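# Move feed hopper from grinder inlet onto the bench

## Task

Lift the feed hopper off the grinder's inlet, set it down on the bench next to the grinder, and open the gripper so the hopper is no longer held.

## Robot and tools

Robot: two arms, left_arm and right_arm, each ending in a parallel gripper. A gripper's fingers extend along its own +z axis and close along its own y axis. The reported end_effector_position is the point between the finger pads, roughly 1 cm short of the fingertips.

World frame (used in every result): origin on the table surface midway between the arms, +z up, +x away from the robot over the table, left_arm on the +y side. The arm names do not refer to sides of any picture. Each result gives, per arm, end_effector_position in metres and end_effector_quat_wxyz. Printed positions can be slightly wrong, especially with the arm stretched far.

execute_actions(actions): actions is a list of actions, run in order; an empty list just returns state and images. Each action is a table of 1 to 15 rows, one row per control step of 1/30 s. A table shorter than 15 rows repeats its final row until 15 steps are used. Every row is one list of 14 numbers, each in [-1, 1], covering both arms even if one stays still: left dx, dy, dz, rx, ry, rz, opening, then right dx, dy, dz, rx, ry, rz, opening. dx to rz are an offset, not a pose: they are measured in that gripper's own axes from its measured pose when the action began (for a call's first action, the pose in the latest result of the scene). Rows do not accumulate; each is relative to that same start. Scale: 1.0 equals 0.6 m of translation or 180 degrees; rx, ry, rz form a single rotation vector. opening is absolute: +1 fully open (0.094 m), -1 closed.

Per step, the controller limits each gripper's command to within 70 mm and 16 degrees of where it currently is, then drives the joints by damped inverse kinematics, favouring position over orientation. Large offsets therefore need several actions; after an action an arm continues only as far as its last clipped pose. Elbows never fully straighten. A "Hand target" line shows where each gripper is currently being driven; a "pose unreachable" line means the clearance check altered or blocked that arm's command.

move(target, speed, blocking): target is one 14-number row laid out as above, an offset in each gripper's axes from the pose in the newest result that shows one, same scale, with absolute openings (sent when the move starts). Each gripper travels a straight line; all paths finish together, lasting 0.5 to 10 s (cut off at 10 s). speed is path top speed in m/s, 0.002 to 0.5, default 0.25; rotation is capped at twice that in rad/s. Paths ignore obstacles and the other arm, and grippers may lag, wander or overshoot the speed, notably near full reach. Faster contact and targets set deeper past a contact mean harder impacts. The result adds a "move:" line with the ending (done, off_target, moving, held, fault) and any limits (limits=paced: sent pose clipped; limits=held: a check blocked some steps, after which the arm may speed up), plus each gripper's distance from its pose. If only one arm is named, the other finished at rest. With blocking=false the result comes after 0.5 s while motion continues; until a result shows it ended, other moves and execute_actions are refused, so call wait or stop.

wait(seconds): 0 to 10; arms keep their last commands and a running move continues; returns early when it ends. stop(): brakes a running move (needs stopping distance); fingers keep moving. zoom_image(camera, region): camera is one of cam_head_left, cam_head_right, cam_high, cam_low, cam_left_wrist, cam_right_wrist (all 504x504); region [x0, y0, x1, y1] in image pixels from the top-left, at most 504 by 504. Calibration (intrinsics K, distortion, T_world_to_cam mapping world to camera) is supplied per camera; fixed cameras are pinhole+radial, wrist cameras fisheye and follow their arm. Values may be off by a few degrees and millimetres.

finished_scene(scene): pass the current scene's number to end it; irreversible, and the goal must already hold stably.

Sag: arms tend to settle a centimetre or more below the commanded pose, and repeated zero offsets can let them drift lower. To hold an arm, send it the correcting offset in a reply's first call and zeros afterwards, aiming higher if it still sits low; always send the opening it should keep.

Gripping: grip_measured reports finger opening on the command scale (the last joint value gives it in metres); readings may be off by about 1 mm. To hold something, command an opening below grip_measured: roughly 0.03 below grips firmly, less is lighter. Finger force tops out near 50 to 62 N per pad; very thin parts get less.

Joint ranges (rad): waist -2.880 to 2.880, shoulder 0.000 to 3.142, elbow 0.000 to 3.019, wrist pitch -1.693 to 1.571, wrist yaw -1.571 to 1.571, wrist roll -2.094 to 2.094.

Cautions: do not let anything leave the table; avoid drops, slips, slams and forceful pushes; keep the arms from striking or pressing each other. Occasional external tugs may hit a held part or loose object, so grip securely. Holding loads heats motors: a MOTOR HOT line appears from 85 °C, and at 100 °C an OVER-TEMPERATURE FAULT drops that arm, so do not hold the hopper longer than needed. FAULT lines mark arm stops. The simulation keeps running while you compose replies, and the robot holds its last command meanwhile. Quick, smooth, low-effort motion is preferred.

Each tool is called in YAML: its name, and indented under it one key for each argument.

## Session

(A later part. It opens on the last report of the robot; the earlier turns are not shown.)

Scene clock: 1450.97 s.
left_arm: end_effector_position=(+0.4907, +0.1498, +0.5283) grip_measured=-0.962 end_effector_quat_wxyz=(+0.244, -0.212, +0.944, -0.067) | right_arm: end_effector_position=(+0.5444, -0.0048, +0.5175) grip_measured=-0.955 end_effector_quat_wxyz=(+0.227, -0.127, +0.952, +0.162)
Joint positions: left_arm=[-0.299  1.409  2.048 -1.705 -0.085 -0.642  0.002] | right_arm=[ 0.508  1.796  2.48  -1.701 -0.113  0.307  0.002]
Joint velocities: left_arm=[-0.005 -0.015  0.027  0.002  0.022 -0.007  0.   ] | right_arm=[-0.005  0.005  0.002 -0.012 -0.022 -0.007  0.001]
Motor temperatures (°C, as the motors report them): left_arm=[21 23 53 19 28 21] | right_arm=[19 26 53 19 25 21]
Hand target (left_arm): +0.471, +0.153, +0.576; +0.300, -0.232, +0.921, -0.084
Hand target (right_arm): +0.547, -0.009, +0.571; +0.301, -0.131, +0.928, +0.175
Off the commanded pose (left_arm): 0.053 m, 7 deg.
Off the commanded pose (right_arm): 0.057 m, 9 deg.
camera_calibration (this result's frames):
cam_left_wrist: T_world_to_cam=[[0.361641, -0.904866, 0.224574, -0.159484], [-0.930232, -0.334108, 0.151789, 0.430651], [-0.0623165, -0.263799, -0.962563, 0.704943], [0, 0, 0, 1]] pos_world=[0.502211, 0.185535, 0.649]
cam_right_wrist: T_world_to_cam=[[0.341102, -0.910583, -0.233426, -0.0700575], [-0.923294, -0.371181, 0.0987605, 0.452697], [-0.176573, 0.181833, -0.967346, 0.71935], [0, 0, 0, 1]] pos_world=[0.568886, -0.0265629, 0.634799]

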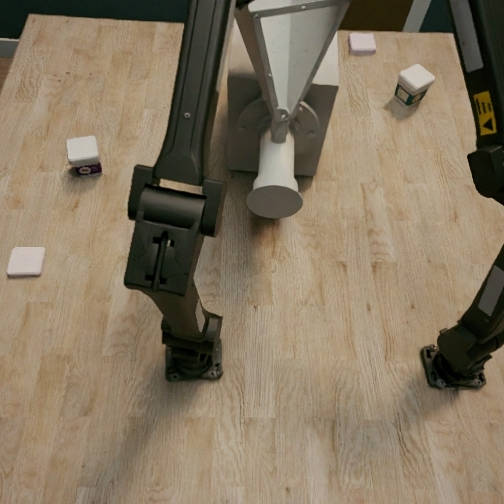

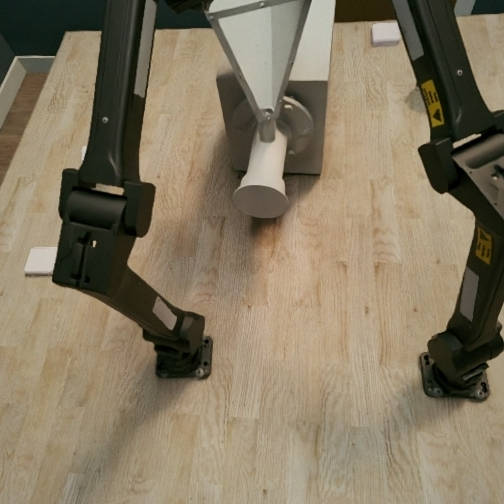

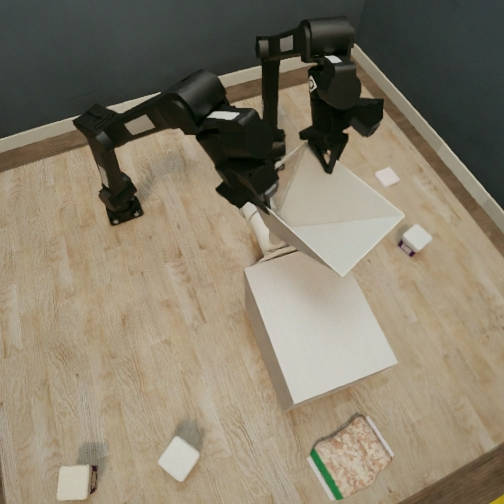

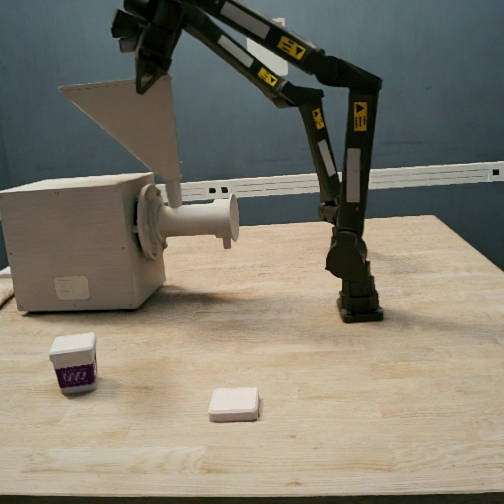

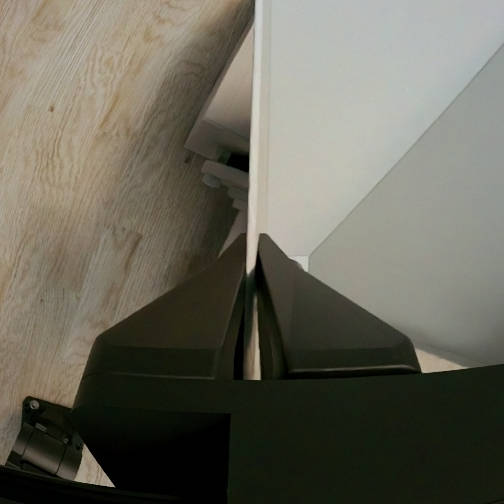

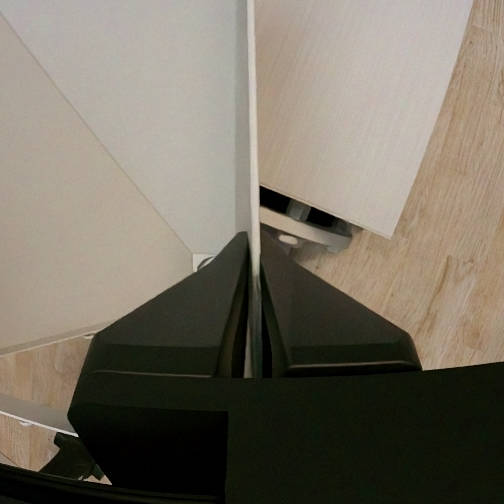

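execute_actions:
  actions:
    - [[-0.0682,-0.022,-0.0713,0.0144,0.0078,0.029,-1,-0.0263,-0.0067,-0.1018,0.0156,-0.0083,0.028,-1]]
    - [[-0.0682,-0.022,-0.0713,0.0144,0.0078,0.029,-1,-0.0263,-0.0067,-0.1018,0.0156,-0.0083,0.028,-1]]
    - [[-0.0682,-0.022,-0.0713,0.0144,0.0078,0.029,-1,-0.0263,-0.0067,-0.1018,0.0156,-0.0083,0.028,-1]]

Scene clock: 1474.23 s.
left_arm: end_effector_position=(+0.4999, +0.1500, +0.5274) grip_measured=-0.972 end_effector_quat_wxyz=(+0.217, -0.160, +0.954, -0.132) | right_arm: end_effector_position=(+0.5416, -0.0060, +0.5194) grip_measured=-0.965 end_effector_quat_wxyz=(+0.222, -0.086, +0.957, +0.167)
Joint positions: left_arm=[-0.219  1.433  2.069 -1.705  0.116 -0.505  0.001] | right_arm=[ 0.513  1.791  2.479 -1.705 -0.102  0.393  0.002]
Joint velocities: left_arm=[-0.005 -0.015 -0.007 -0.002 -0.066 -0.022 -0.001] | right_arm=[-0.005 -0.024 -0.002 -0.007 -0.007 -0.007 -0.001]
Motor temperatures (°C, as the motors report them): left_arm=[21 23 46 19 27 21] | right_arm=[19 26 54 19 24 20]
Hand target (left_arm): +0.508, +0.158, +0.580; +0.280, -0.125, +0.941, -0.144
Hand target (right_arm): +0.529, -0.031, +0.573; +0.275, -0.046, +0.944, +0.180
Off the commanded pose (left_arm): 0.061 m, 5 deg.
Off the commanded pose (right_arm): 0.063 m, 5 deg.
joint sent to its limit (left arm) — the command would take joint 4 (wrist pitch) past its lower limit, so that joint was sent only as far as its limit.
joint sent to its limit (right arm) — the command would take joint 4 (wrist pitch) past its lower limit, so that joint was sent only as far as its limit.
camera_calibration (this result's frames):
cam_left_wrist: T_world_to_cam=[[0.241831, -0.916993, 0.31724, -0.149562], [-0.962288, -0.184675, 0.19974, 0.407773], [-0.124574, -0.353579, -0.927072, 0.730519], [0, 0, 0, 1]] pos_world=[0.519568, 0.196455, 0.643243]
cam_right_wrist: T_world_to_cam=[[0.265417, -0.927082, -0.264712, -0.012543], [-0.945902, -0.303532, 0.114617, 0.453891], [-0.186608, 0.21997, -0.957492, 0.721453], [0, 0, 0, 1]] pos_world=[0.567295, -0.0325562, 0.635441]

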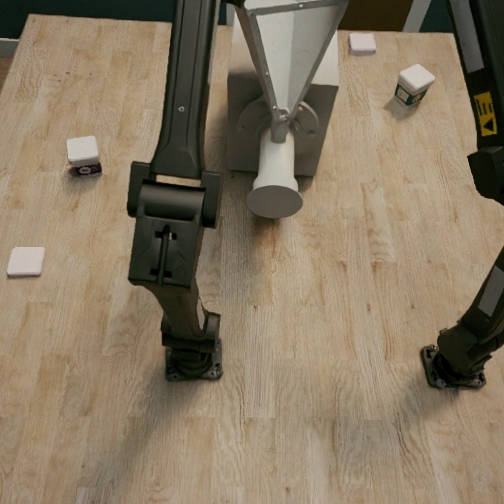

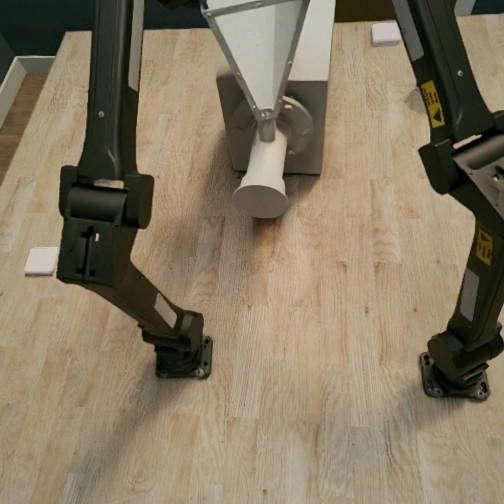

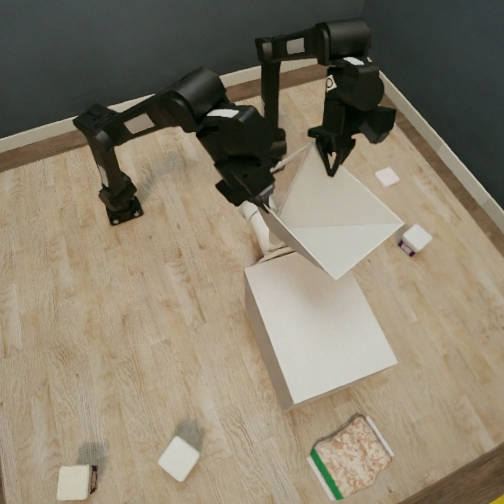

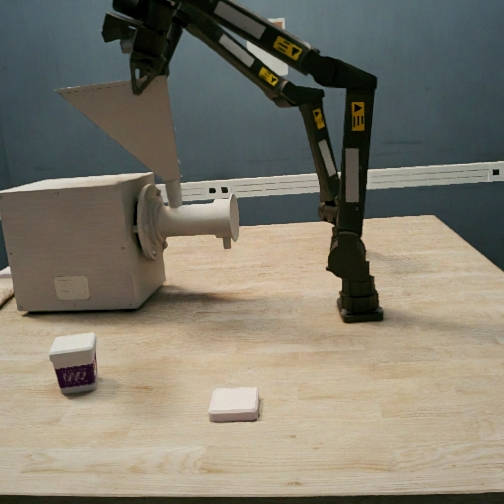

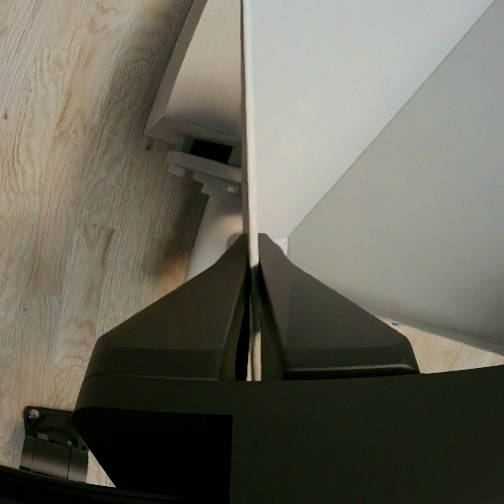

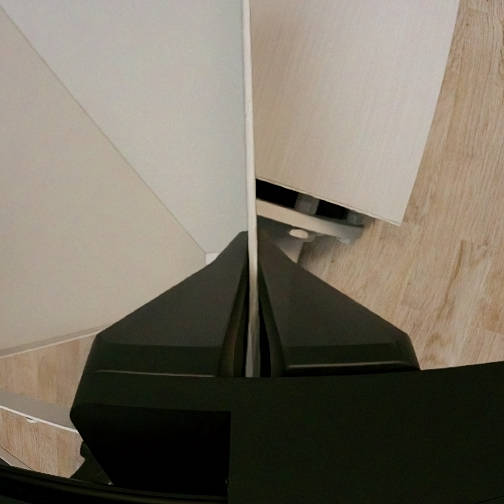

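zoom_image:
  camera: "cam_low"
  region: [120, 150, 240, 270]

Region (120, 150, 240, 270) of cam_low's 504x504 image, scaled by 4.200, with more detail than that image has.

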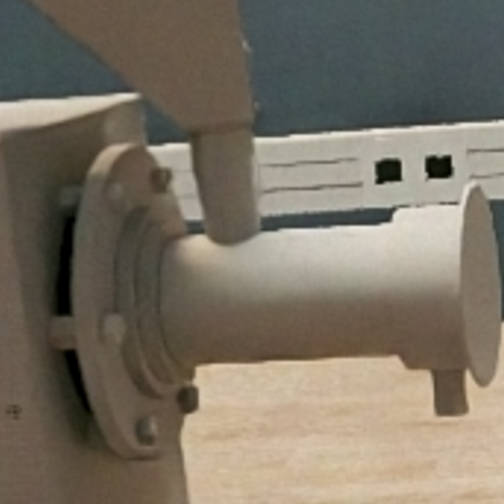

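execute_actions:
  actions:
    - [[-0.0057,-0.012,-0.0962,-0.011,-0.057,-0.029,-1,-0.065,0.0142,-0.0695,-0.0144,-0.047,-0.029,-1]]
    - [[-0.0057,-0.012,-0.0962,-0.011,-0.057,-0.029,-1,-0.065,0.0142,-0.0695,-0.0144,-0.047,-0.029,-1]]
    - [[-0.0057,-0.012,-0.0962,-0.011,-0.057,-0.029,-1,-0.065,0.0142,-0.0695,-0.0144,-0.047,-0.029,-1]]

Scene clock: 1500.63 s.
left_arm: end_effector_position=(+0.4880, +0.1507, +0.5324) grip_measured=-0.920 end_effector_quat_wxyz=(+0.276, -0.233, +0.933, -0.010) | right_arm: end_effector_position=(+0.5489, -0.0036, +0.5178) grip_measured=-0.966 end_effector_quat_wxyz=(+0.218, -0.152, +0.946, +0.189)
Joint positions: left_arm=[-0.361  1.403  2.042 -1.705 -0.253 -0.707  0.004] | right_arm=[ 0.483  1.812  2.498 -1.703 -0.195  0.252  0.002]
Joint velocities: left_arm=[ 0.005  0.005 -0.002 -0.027 -0.066 -0.007 -0.   ] | right_arm=[-0.005  0.005 -0.022 -0.007 -0.022  0.007 -0.   ]
Motor temperatures (°C, as the motors report them): left_arm=[21 23 52 19 26 21] | right_arm=[19 27 52 19 25 20]
Hand target (left_arm): +0.465, +0.148, +0.580; +0.329, -0.268, +0.905, -0.039
Hand target (right_arm): +0.555, -0.010, +0.572; +0.297, -0.166, +0.919, +0.198
Off the commanded pose (left_arm): 0.055 m, 8 deg.
Off the commanded pose (right_arm): 0.058 m, 10 deg.
joint sent to its limit (left arm) — the command would take joint 4 (wrist pitch) past its lower limit, so that joint was sent only as far as its limit.
camera_calibration (this result's frames):
cam_left_wrist: T_world_to_cam=[[0.42242, -0.895312, 0.141342, -0.145397], [-0.906361, -0.41579, 0.075016, 0.469343], [-0.00839407, -0.159795, -0.987114, 0.680021], [0, 0, 0, 1]] pos_world=[0.492521, 0.173637, 0.656601]
cam_right_wrist: T_world_to_cam=[[0.394684, -0.877049, -0.273879, -0.0787873], [-0.896437, -0.432954, 0.0946115, 0.44443], [-0.201556, 0.208174, -0.957099, 0.728687], [0, 0, 0, 1]] pos_world=[0.576371, -0.0283761, 0.633799]

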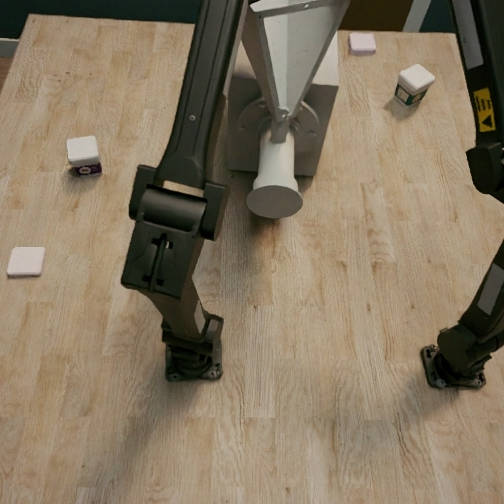

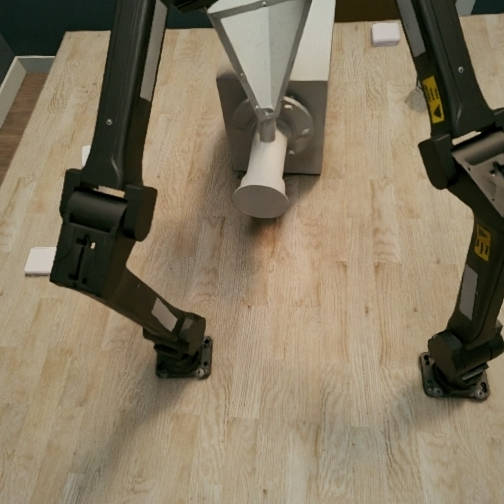

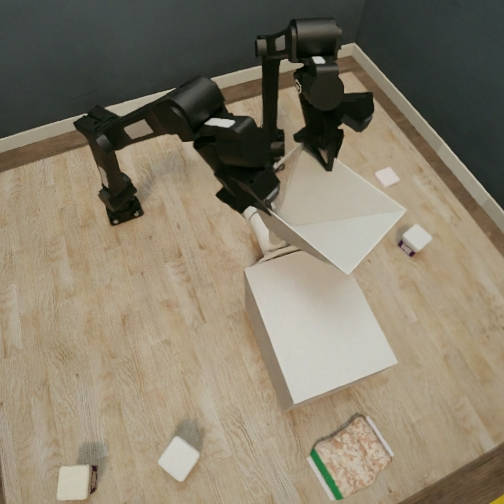

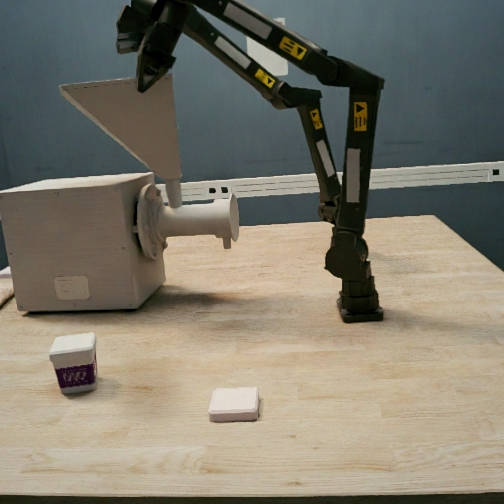

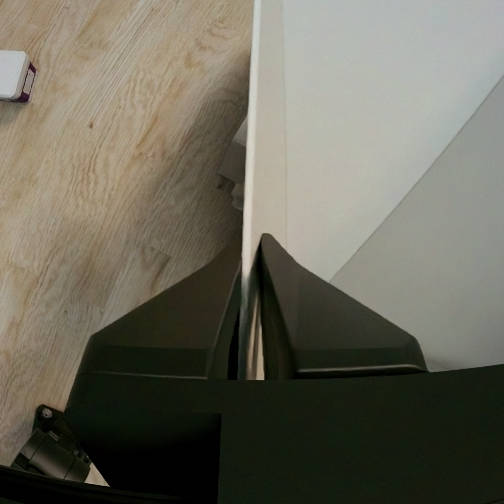

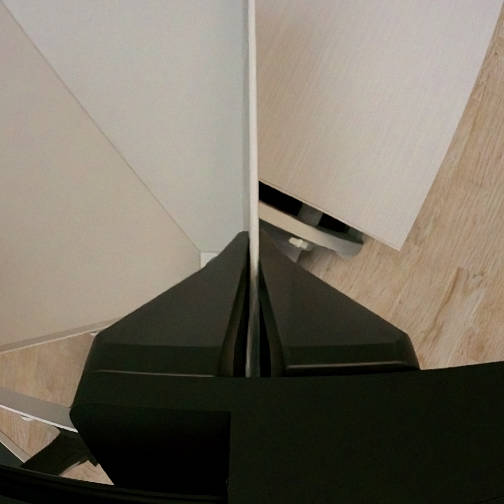

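execute_actions:
  actions:
    - [[-0.036,-0.012,-0.066,0.055,0,-0.008,-1,-0.036,0.012,-0.065,0,0,0,-1]]
    - [[-0.036,-0.02,-0.066,0.02,0,-0.003,-1,-0.036,0.012,-0.065,0,0,0,-1]]

Scene clock: 1518.77 s.
left_arm: end_effector_position=(+0.4884, +0.1513, +0.5303) grip_measured=-0.972 end_effector_quat_wxyz=(+0.236, -0.238, +0.938, -0.092) | right_arm: end_effector_position=(+0.5501, +0.0005, +0.5182) grip_measured=-0.971 end_effector_quat_wxyz=(+0.211, -0.151, +0.944, +0.206)
Joint positions: left_arm=[-0.279  1.403  2.047 -1.705 -0.039 -0.688  0.001] | right_arm=[ 0.478  1.824  2.513 -1.705 -0.234  0.258  0.001]
Joint velocities: left_arm=[-0.015 -0.015 -0.007 -0.017  0.007  0.007  0.   ] | right_arm=[-0.015 -0.015 -0.012  0.017  0.007  0.007  0.   ]
Motor temperatures (°C, as the motors report them): left_arm=[21 23 47 19 28 21] | right_arm=[19 26 54 19 24 20]
Hand target (left_arm): +0.486, +0.152, +0.574; +0.279, -0.231, +0.925, -0.115
Hand target (right_arm): +0.549, -0.009, +0.560; +0.256, -0.144, +0.930, +0.220
Off the commanded pose (left_arm): 0.047 m, 2 deg.
Off the commanded pose (right_arm): 0.045 m, 1 deg.
joint sent to its limit (left arm) — the command would take joint 4 (wrist pitch) past its lower limit, so that joint was sent only as far as its limit.
joint sent to its limit (right arm) — the command would take joint 4 (wrist pitch) past its lower limit, so that joint was sent only as far as its limit.
camera_calibration (this result's frames):
cam_left_wrist: T_world_to_cam=[[0.396606, -0.87451, 0.279172, -0.208334], [-0.916271, -0.358515, 0.178648, 0.411295], [-0.0561418, -0.326649, -0.943477, 0.703476], [0, 0, 0, 1]] pos_world=[0.498978, 0.195055, 0.648397]
cam_right_wrist: T_world_to_cam=[[0.397812, -0.864195, -0.308079, -0.059534], [-0.890571, -0.444438, 0.0967321, 0.442976], [-0.220517, 0.235885, -0.94643, 0.733311], [0, 0, 0, 1]] pos_world=[0.579893, -0.0275503, 0.632836]

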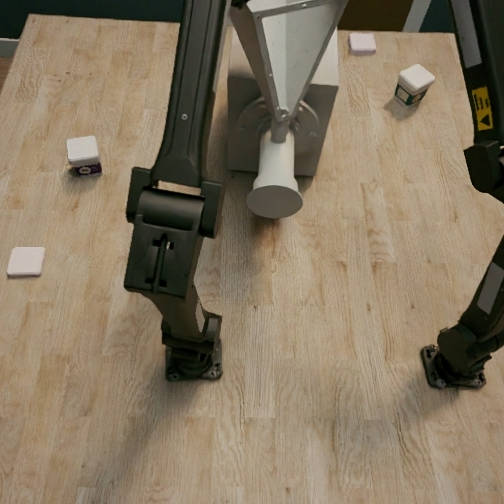

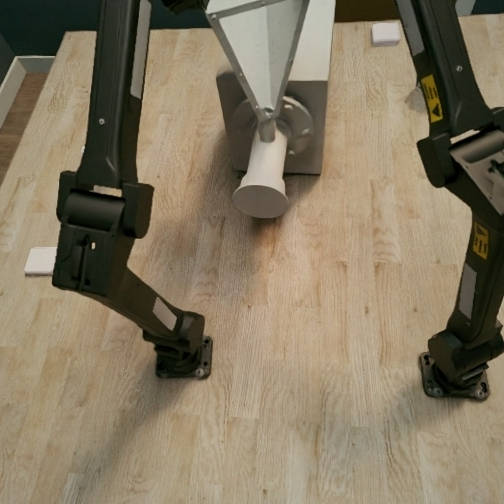

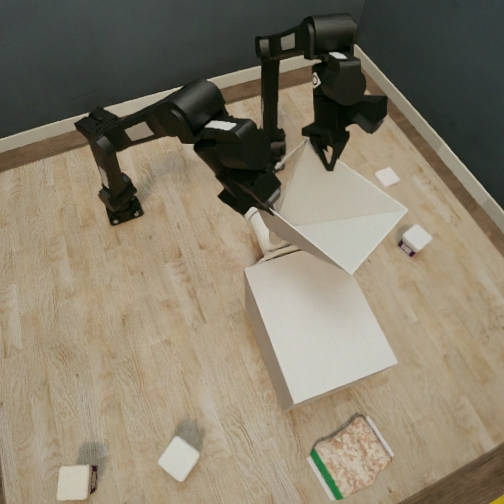

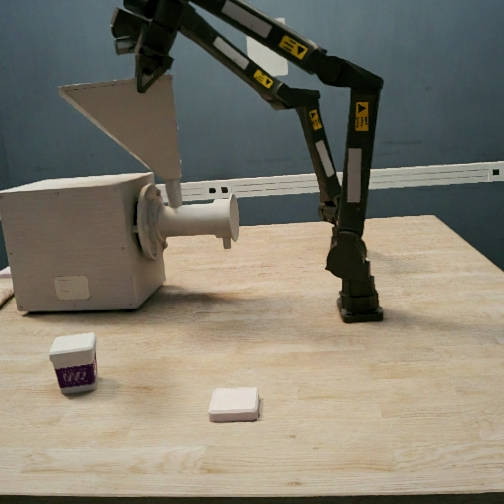

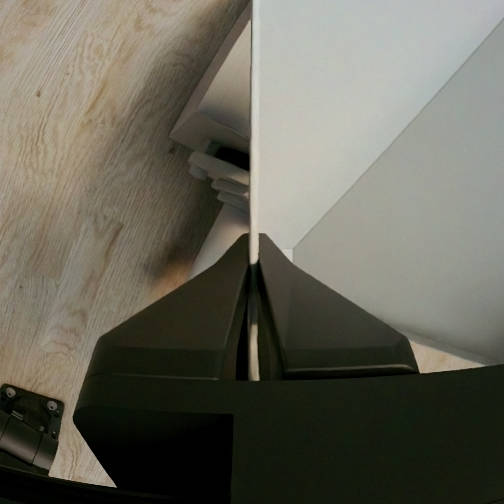

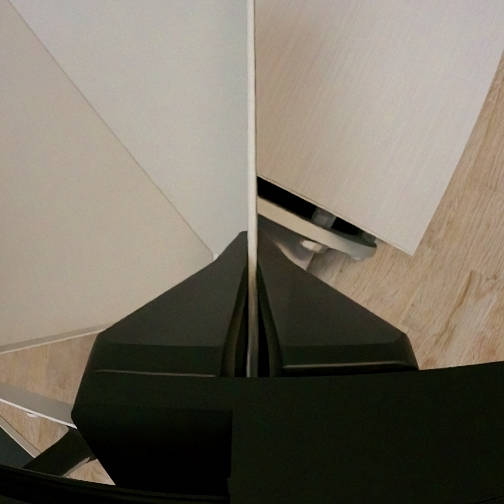

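execute_actions:
  actions: []

Scene clock: 1546.50 s.
left_arm: end_effector_position=(+0.4884, +0.1513, +0.5303) grip_measured=-0.972 end_effector_quat_wxyz=(+0.236, -0.238, +0.938, -0.092) | right_arm: end_effector_position=(+0.5501, +0.0005, +0.5182) grip_measured=-0.971 end_effector_quat_wxyz=(+0.211, -0.151, +0.944, +0.206)
Joint positions: left_arm=[-0.279  1.403  2.047 -1.705 -0.039 -0.688  0.001] | right_arm=[ 0.478  1.824  2.513 -1.705 -0.234  0.258  0.001]
Joint velocities: left_arm=[-0.015 -0.005 -0.002 -0.007  0.037  0.051  0.   ] | right_arm=[-0.015 -0.024  0.002  0.007  0.066  0.081 -0.002]
Motor temperatures (°C, as the motors report them): left_arm=[21 23 49 19 25 20] | right_arm=[19 26 55 19 22 20]
Hand target (left_arm): +0.486, +0.152, +0.574; +0.279, -0.231, +0.925, -0.115
Hand target (right_arm): +0.549, -0.009, +0.560; +0.256, -0.144, +0.930, +0.220
Off the commanded pose (left_arm): 0.047 m, 2 deg.
Off the commanded pose (right_arm): 0.045 m, 1 deg.
camera_calibration (this result's frames):
cam_left_wrist: T_world_to_cam=[[0.396606, -0.87451, 0.279172, -0.208334], [-0.916271, -0.358515, 0.178648, 0.411295], [-0.0561418, -0.326649, -0.943477, 0.703476], [0, 0, 0, 1]] pos_world=[0.498978, 0.195055, 0.648397]
cam_right_wrist: T_world_to_cam=[[0.397812, -0.864195, -0.308079, -0.059534], [-0.890571, -0.444438, 0.0967321, 0.442976], [-0.220517, 0.235885, -0.94643, 0.733311], [0, 0, 0, 1]] pos_world=[0.579893, -0.0275503, 0.632836]

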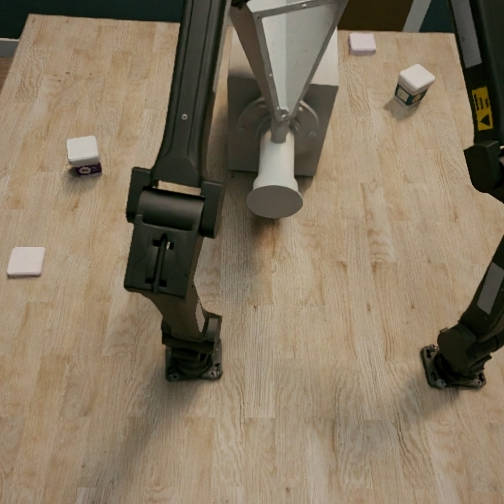

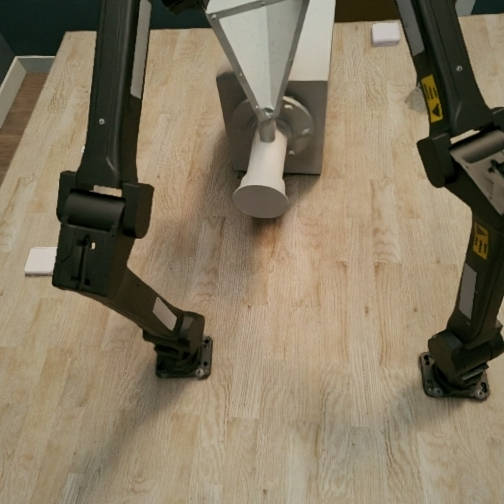

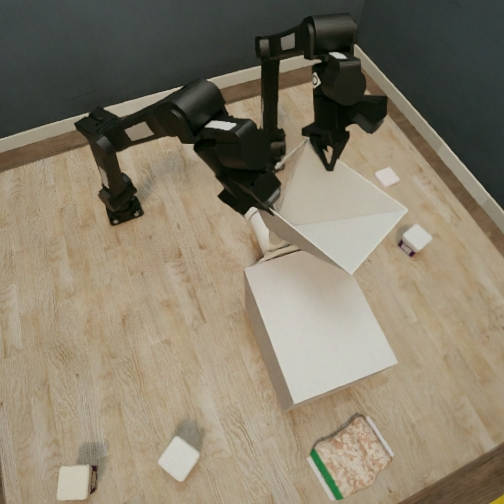

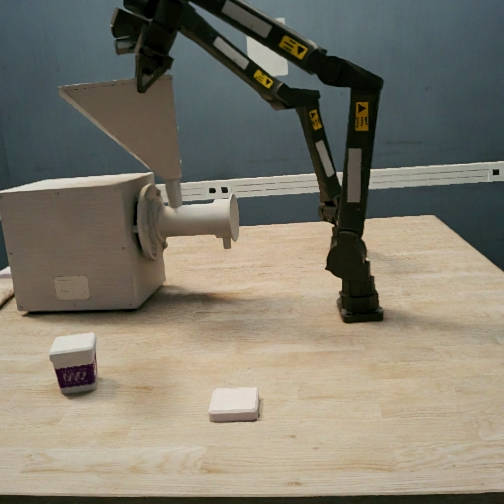

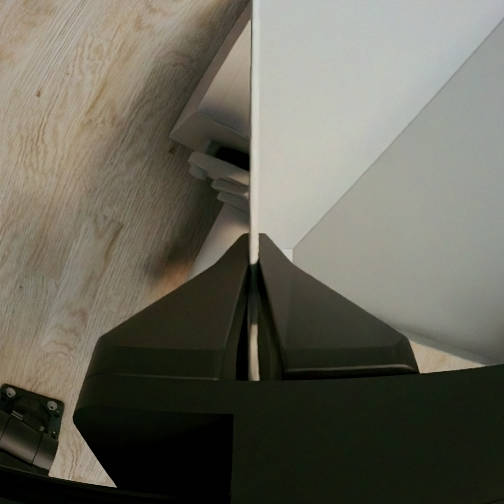

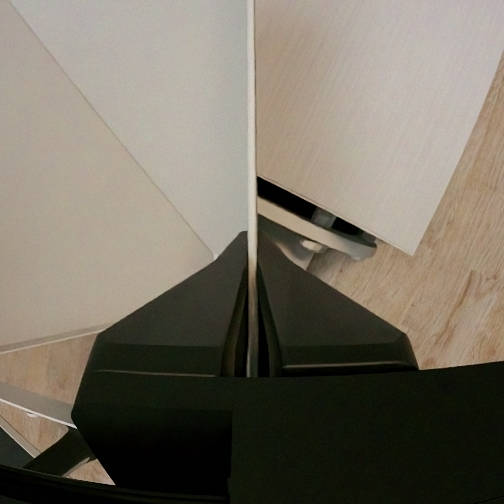

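execute_actions:
  actions:
    - [[-0.068,-0.022,-0.071,0.014,0.008,0.029,-1,-0.026,-0.007,-0.102,0.016,-0.008,0.028,-1]]
    - [[-0.068,-0.022,-0.071,0.014,0.008,0.029,-1,-0.026,-0.007,-0.102,0.016,-0.008,0.028,-1]]
    - [[-0.068,-0.022,-0.071,0.014,0.008,0.029,-1,-0.026,-0.007,-0.102,0.016,-0.008,0.028,-1]]

Scene clock: 1573.53 s.
left_arm: end_effector_position=(+0.4926, +0.1524, +0.5300) grip_measured=-0.962 end_effector_quat_wxyz=(+0.215, -0.206, +0.944, -0.140) | right_arm: end_effector_position=(+0.5487, -0.0002, +0.5195) grip_measured=-0.971 end_effector_quat_wxyz=(+0.214, -0.127, +0.948, +0.197)
Joint positions: left_arm=[-0.219  1.413  2.055 -1.705  0.108 -0.599  0.002] | right_arm=[ 0.488  1.819  2.513 -1.705 -0.196  0.31   0.001]
Joint velocities: left_arm=[-0.005 -0.005 -0.007  0.012  0.007 -0.051 -0.001] | right_arm=[-0.015 -0.005 -0.002 -0.002 -0.022  0.066  0.001]
Motor temperatures (°C, as the motors report them): left_arm=[21 23 50 19 24 20] | right_arm=[19 26 55 19 22 20]
Hand target (left_arm): +0.502, +0.164, +0.582; +0.276, -0.164, +0.934, -0.154
Hand target (right_arm): +0.539, -0.029, +0.572; +0.262, -0.078, +0.938, +0.211
Off the commanded pose (left_arm): 0.060 m, 5 deg.
Off the commanded pose (right_arm): 0.063 m, 5 deg.
joint sent to its limit (left arm) — the command would take joint 4 (wrist pitch) past its lower limit, so that joint was sent only as far as its limit.
joint sent to its limit (right arm) — the command would take joint 4 (wrist pitch) past its lower limit, so that joint was sent only as far as its limit.
camera_calibration (this result's frames):
cam_left_wrist: T_world_to_cam=[[0.322279, -0.880361, 0.347996, -0.207912], [-0.941202, -0.258627, 0.217372, 0.392135], [-0.101365, -0.397589, -0.911947, 0.720209], [0, 0, 0, 1]] pos_world=[0.509088, 0.204726, 0.643906]
cam_right_wrist: T_world_to_cam=[[0.350647, -0.886271, -0.302606, -0.0360952], [-0.91234, -0.396207, 0.103227, 0.449872], [-0.211382, 0.239883, -0.947509, 0.730023], [0, 0, 0, 1]] pos_world=[0.577407, -0.028868, 0.634342]

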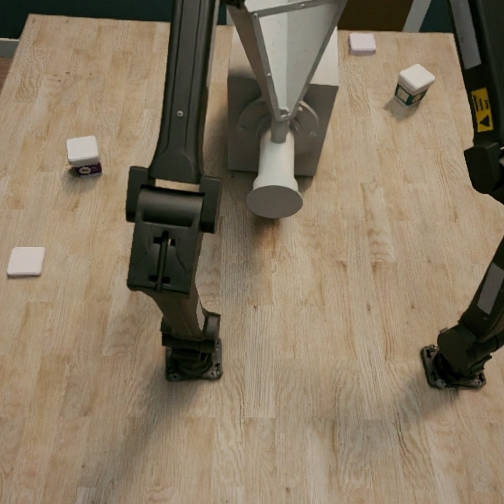

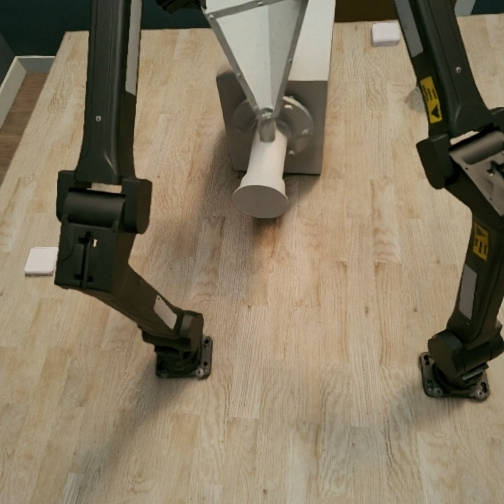

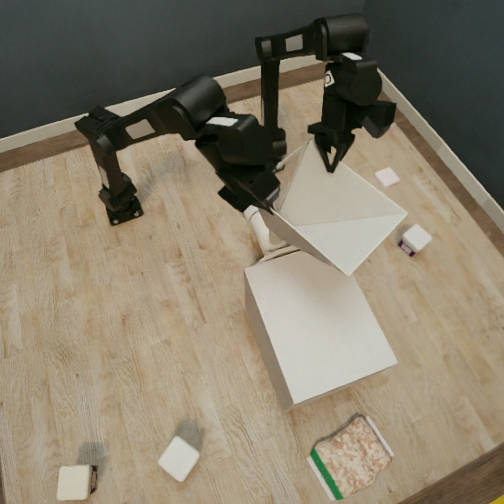

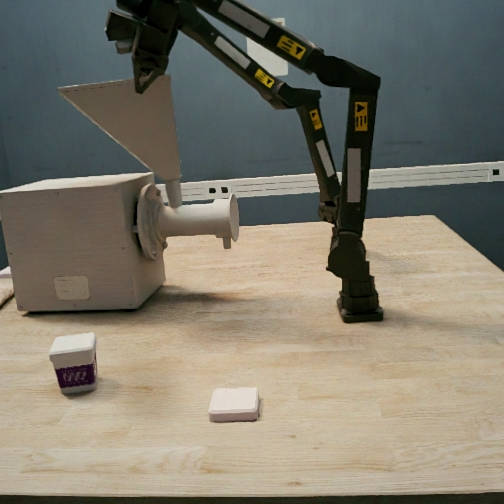

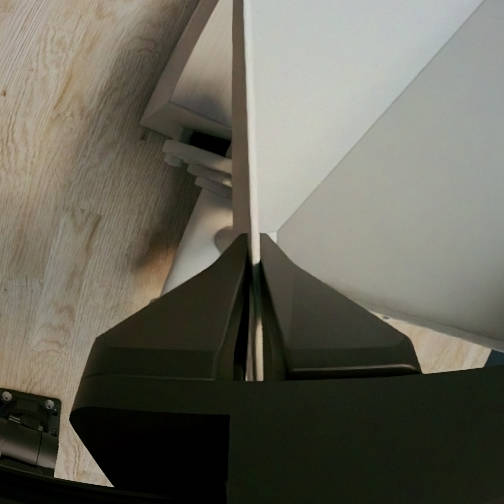

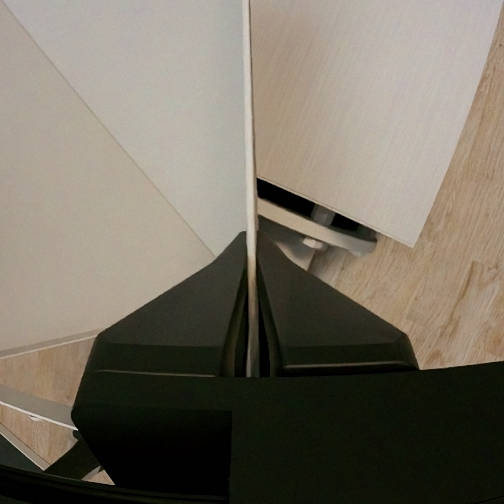

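zoom_image:
  camera: "cam_low"
  region: [120, 150, 240, 270]

Region (120, 150, 240, 270) of cam_low's 504x504 image, scaled by 4.200, with more detail than that image has.

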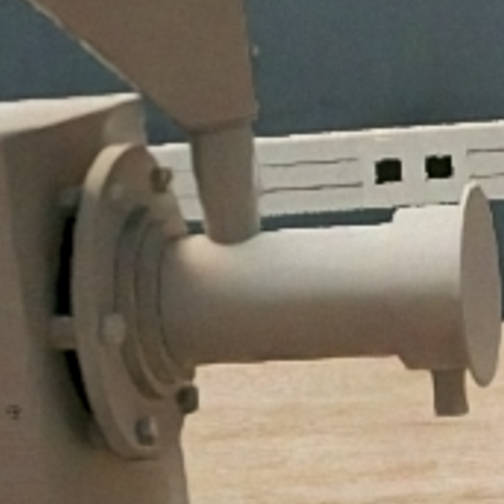

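zoom_image:
  camera: "cam_head_left"
  region: [220, 40, 350, 170]

zoom_image:
  camera: "cam_head_right"
  region: [200, 40, 330, 170]

Region (220, 40, 350, 170) of cam_head_left's 504x504 image, scaled by 3.877, with more detail than that image has.

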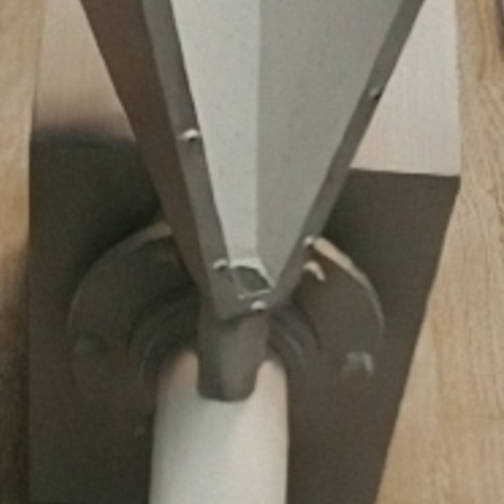

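Region (200, 40, 330, 170) of cam_head_right's 504x504 image, scaled by 3.877, with more detail than that image has.

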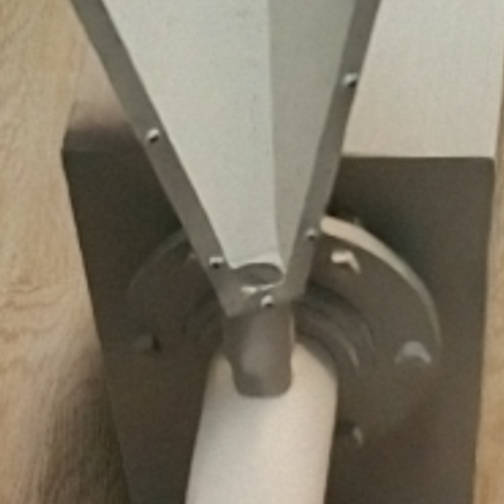

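execute_actions:
  actions:
    - [[-0.023,-0.0235,-0.058,0,0,0,-1,-0.012,0.008,-0.022,0,0,0,-0.6]]
    - [[-0.023,-0.0235,-0.058,0,0,0,-1,0,0,-0.06,0,0,0,-0.6]]
    - [[-0.023,-0.0235,-0.058,0,0,0,-1,0,0,-0.06,0,0,0,-0.6]]

Scene clock: 1695.03 s.
left_arm: end_effector_position=(+0.4928, +0.1528, +0.5295) grip_measured=-0.968 end_effector_quat_wxyz=(+0.219, -0.204, +0.946, -0.128) | right_arm: end_effector_position=(+0.5088, -0.0246, +0.5806) grip_measured=-0.602 end_effector_quat_wxyz=(+0.259, -0.129, +0.931, +0.221)
Joint positions: left_arm=[-0.228  1.413  2.055 -1.705  0.082 -0.596  0.002] | right_arm=[ 0.481  1.707  2.508 -1.705 -0.211  0.31   0.019]
Joint velocities: left_arm=[-0.015 -0.005  0.012  0.002  0.051  0.022 -0.002] | right_arm=[-0.005  0.005  0.002  0.007 -0.007  0.007  0.   ]
Motor temperatures (°C, as the motors report them): left_arm=[21 22 58 19 25 22] | right_arm=[19 27 51 19 22 21]
Hand target (left_arm): +0.489, +0.152, +0.567; +0.258, -0.202, +0.933, -0.146
Hand target (right_arm): +0.515, -0.028, +0.579; +0.258, -0.125, +0.932, +0.220
Off the commanded pose (left_arm): 0.040 m, 0 deg.
Off the commanded pose (right_arm): 0.007 m, 3 deg.
joint sent to its limit (left arm) — the command would take joint 4 (wrist pitch) past its lower limit, so that joint was sent only as far as its limit.
joint sent to its limit (right arm) — the command would take joint 4 (wrist pitch) past its lower limit, so that joint was sent only as far as its limit.
camera_calibration (this result's frames):
cam_left_wrist: T_world_to_cam=[[0.32213, -0.888275, 0.327414, -0.195299], [-0.941643, -0.264954, 0.207623, 0.398948], [-0.0976765, -0.375189, -0.921788, 0.719857], [0, 0, 0, 1]] pos_world=[0.508892, 0.202306, 0.644669]
cam_right_wrist: T_world_to_cam=[[0.379854, -0.865518, -0.32648, -0.0258364], [-0.916022, -0.401121, -0.00237757, 0.460544], [-0.1289, 0.299966, -0.945201, 0.74345], [0, 0, 0, 1]] pos_world=[0.527514, -0.0606375, 0.69537]

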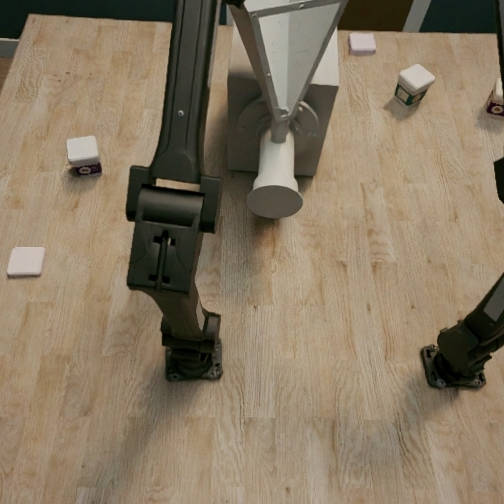

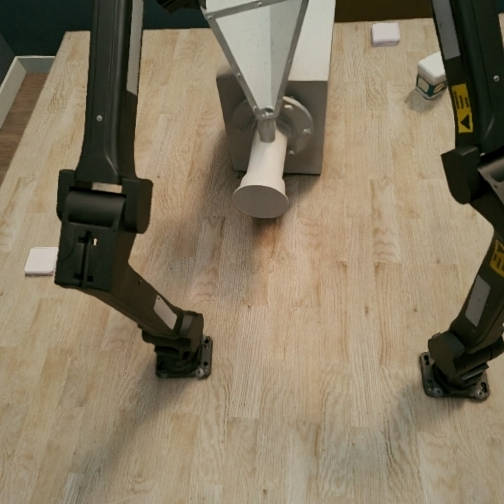

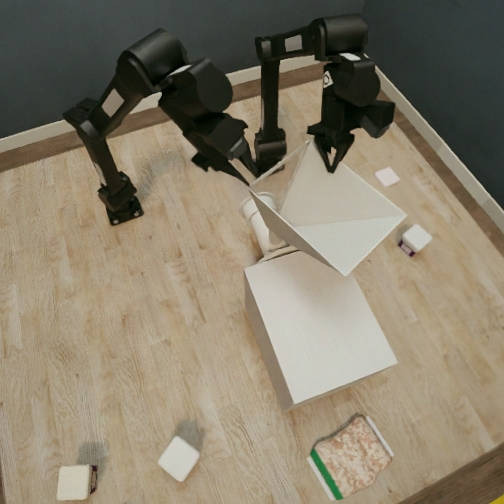

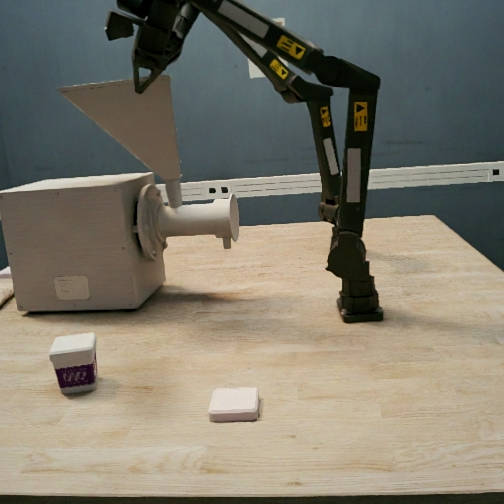

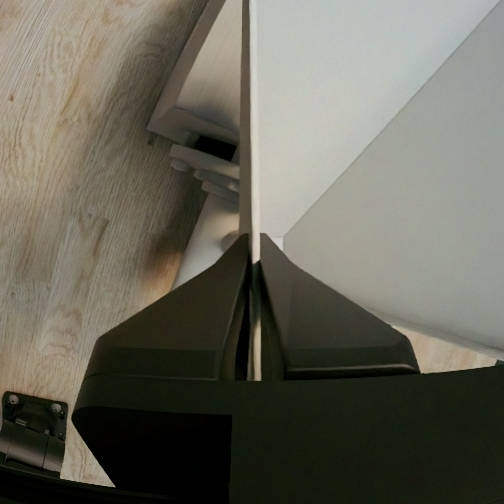

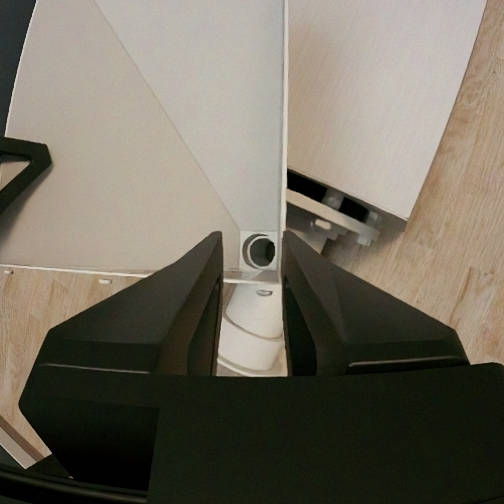

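execute_actions:
  actions:
    - [[-0.023,-0.0235,-0.058,0,0,0,-1,0.06,0.0065,-0.0065,0,0,0,1]]
    - [[-0.023,-0.0235,-0.058,0,0,0,-1,0.06,0.0065,-0.0065,0,0,0,1]]
    - [[-0.023,-0.0235,-0.058,0,0,0,-1,0.06,0.0065,-0.0065,0,0,0,1]]
    - [[-0.023,-0.0235,-0.058,0,0,0,-1,0.06,0.0065,-0.0065,0,0,0,1]]

Scene clock: 1707.80 s.
left_arm: end_effector_position=(+0.4929, +0.1528, +0.5294) grip_measured=-0.969 end_effector_quat_wxyz=(+0.221, -0.203, +0.946, -0.125) | right_arm: end_effector_position=(+0.3673, -0.0533, +0.5170) grip_measured=+1.000 end_effector_quat_wxyz=(+0.244, -0.136, +0.938, +0.208)
Joint positions: left_arm=[-0.231  1.413  2.055 -1.705  0.073 -0.596  0.001] | right_arm=[ 0.623  1.221  1.782 -1.489 -0.118  0.406  0.094]
Joint velocities: left_arm=[-0.015 -0.015  0.002 -0.007  0.037 -0.066 -0.   ] | right_arm=[-0.005  0.005 -0.017 -0.012  0.037  0.007  0.   ]
Motor temperatures (°C, as the motors report them): left_arm=[21 22 54 19 24 21] | right_arm=[19 27 49 19 21 20]
Hand target (left_arm): +0.489, +0.152, +0.567; +0.259, -0.202, +0.934, -0.142
Hand target (right_arm): +0.369, -0.049, +0.519; +0.249, -0.134, +0.936, +0.212
Off the commanded pose (left_arm): 0.040 m, 0 deg.
Off the commanded pose (right_arm): 0.005 m, 1 deg.
joint sent to its limit (left arm) — the command would take joint 4 (wrist pitch) past its lower limit, so that joint was sent only as far as its limit.
camera_calibration (this result's frames):
cam_left_wrist: T_world_to_cam=[[0.322683, -0.890295, 0.321327, -0.191973], [-0.941599, -0.267417, 0.204645, 0.400931], [-0.096266, -0.368596, -0.924592, 0.719569], [0, 0, 0, 1]] pos_world=[0.508733, 0.201534, 0.644945]
cam_right_wrist: T_world_to_cam=[[0.381245, -0.872845, -0.30462, -0.0298703], [-0.911401, -0.410081, 0.0343745, 0.298081], [-0.154923, 0.264526, -0.951853, 0.684832], [0, 0, 0, 1]] pos_world=[0.389155, -0.0849905, 0.632514]

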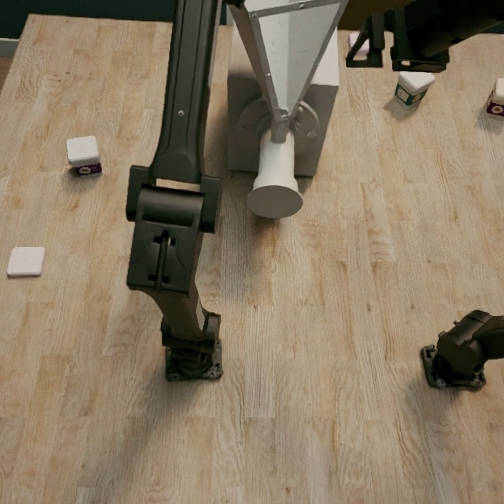

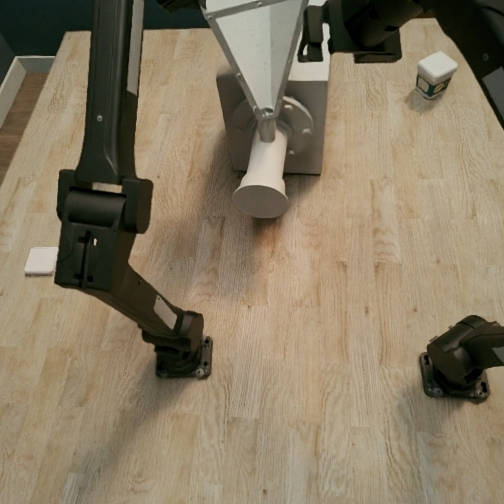

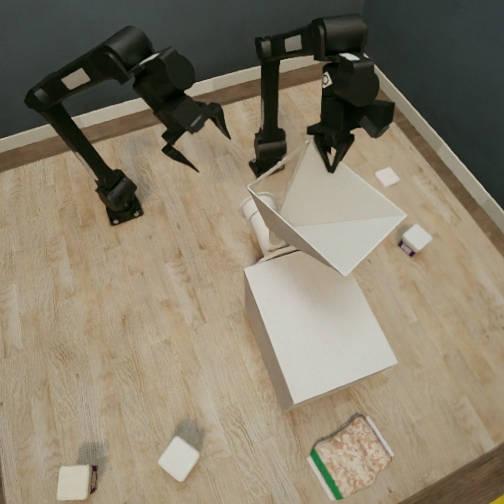

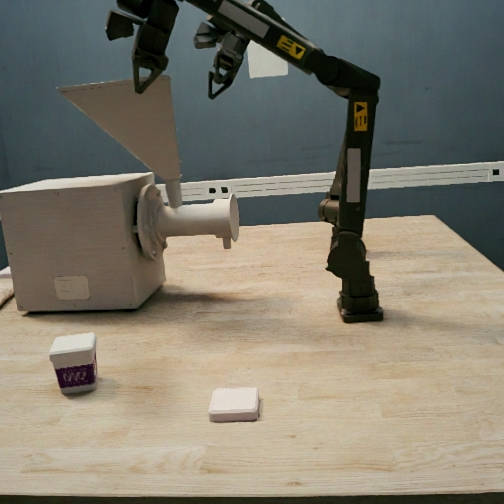

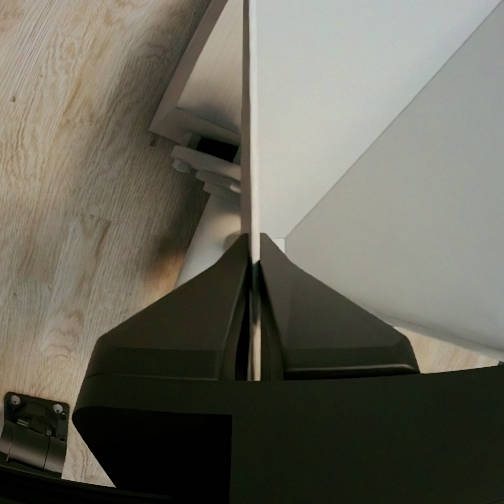

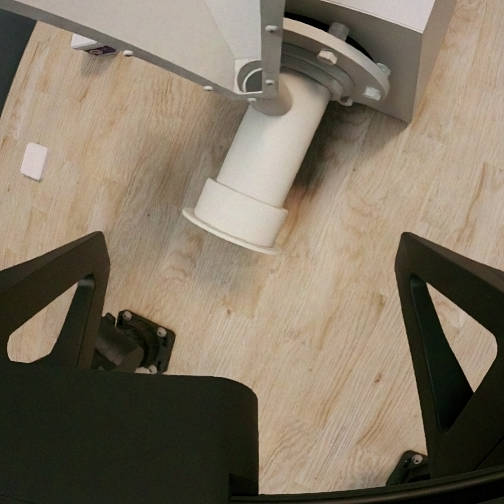

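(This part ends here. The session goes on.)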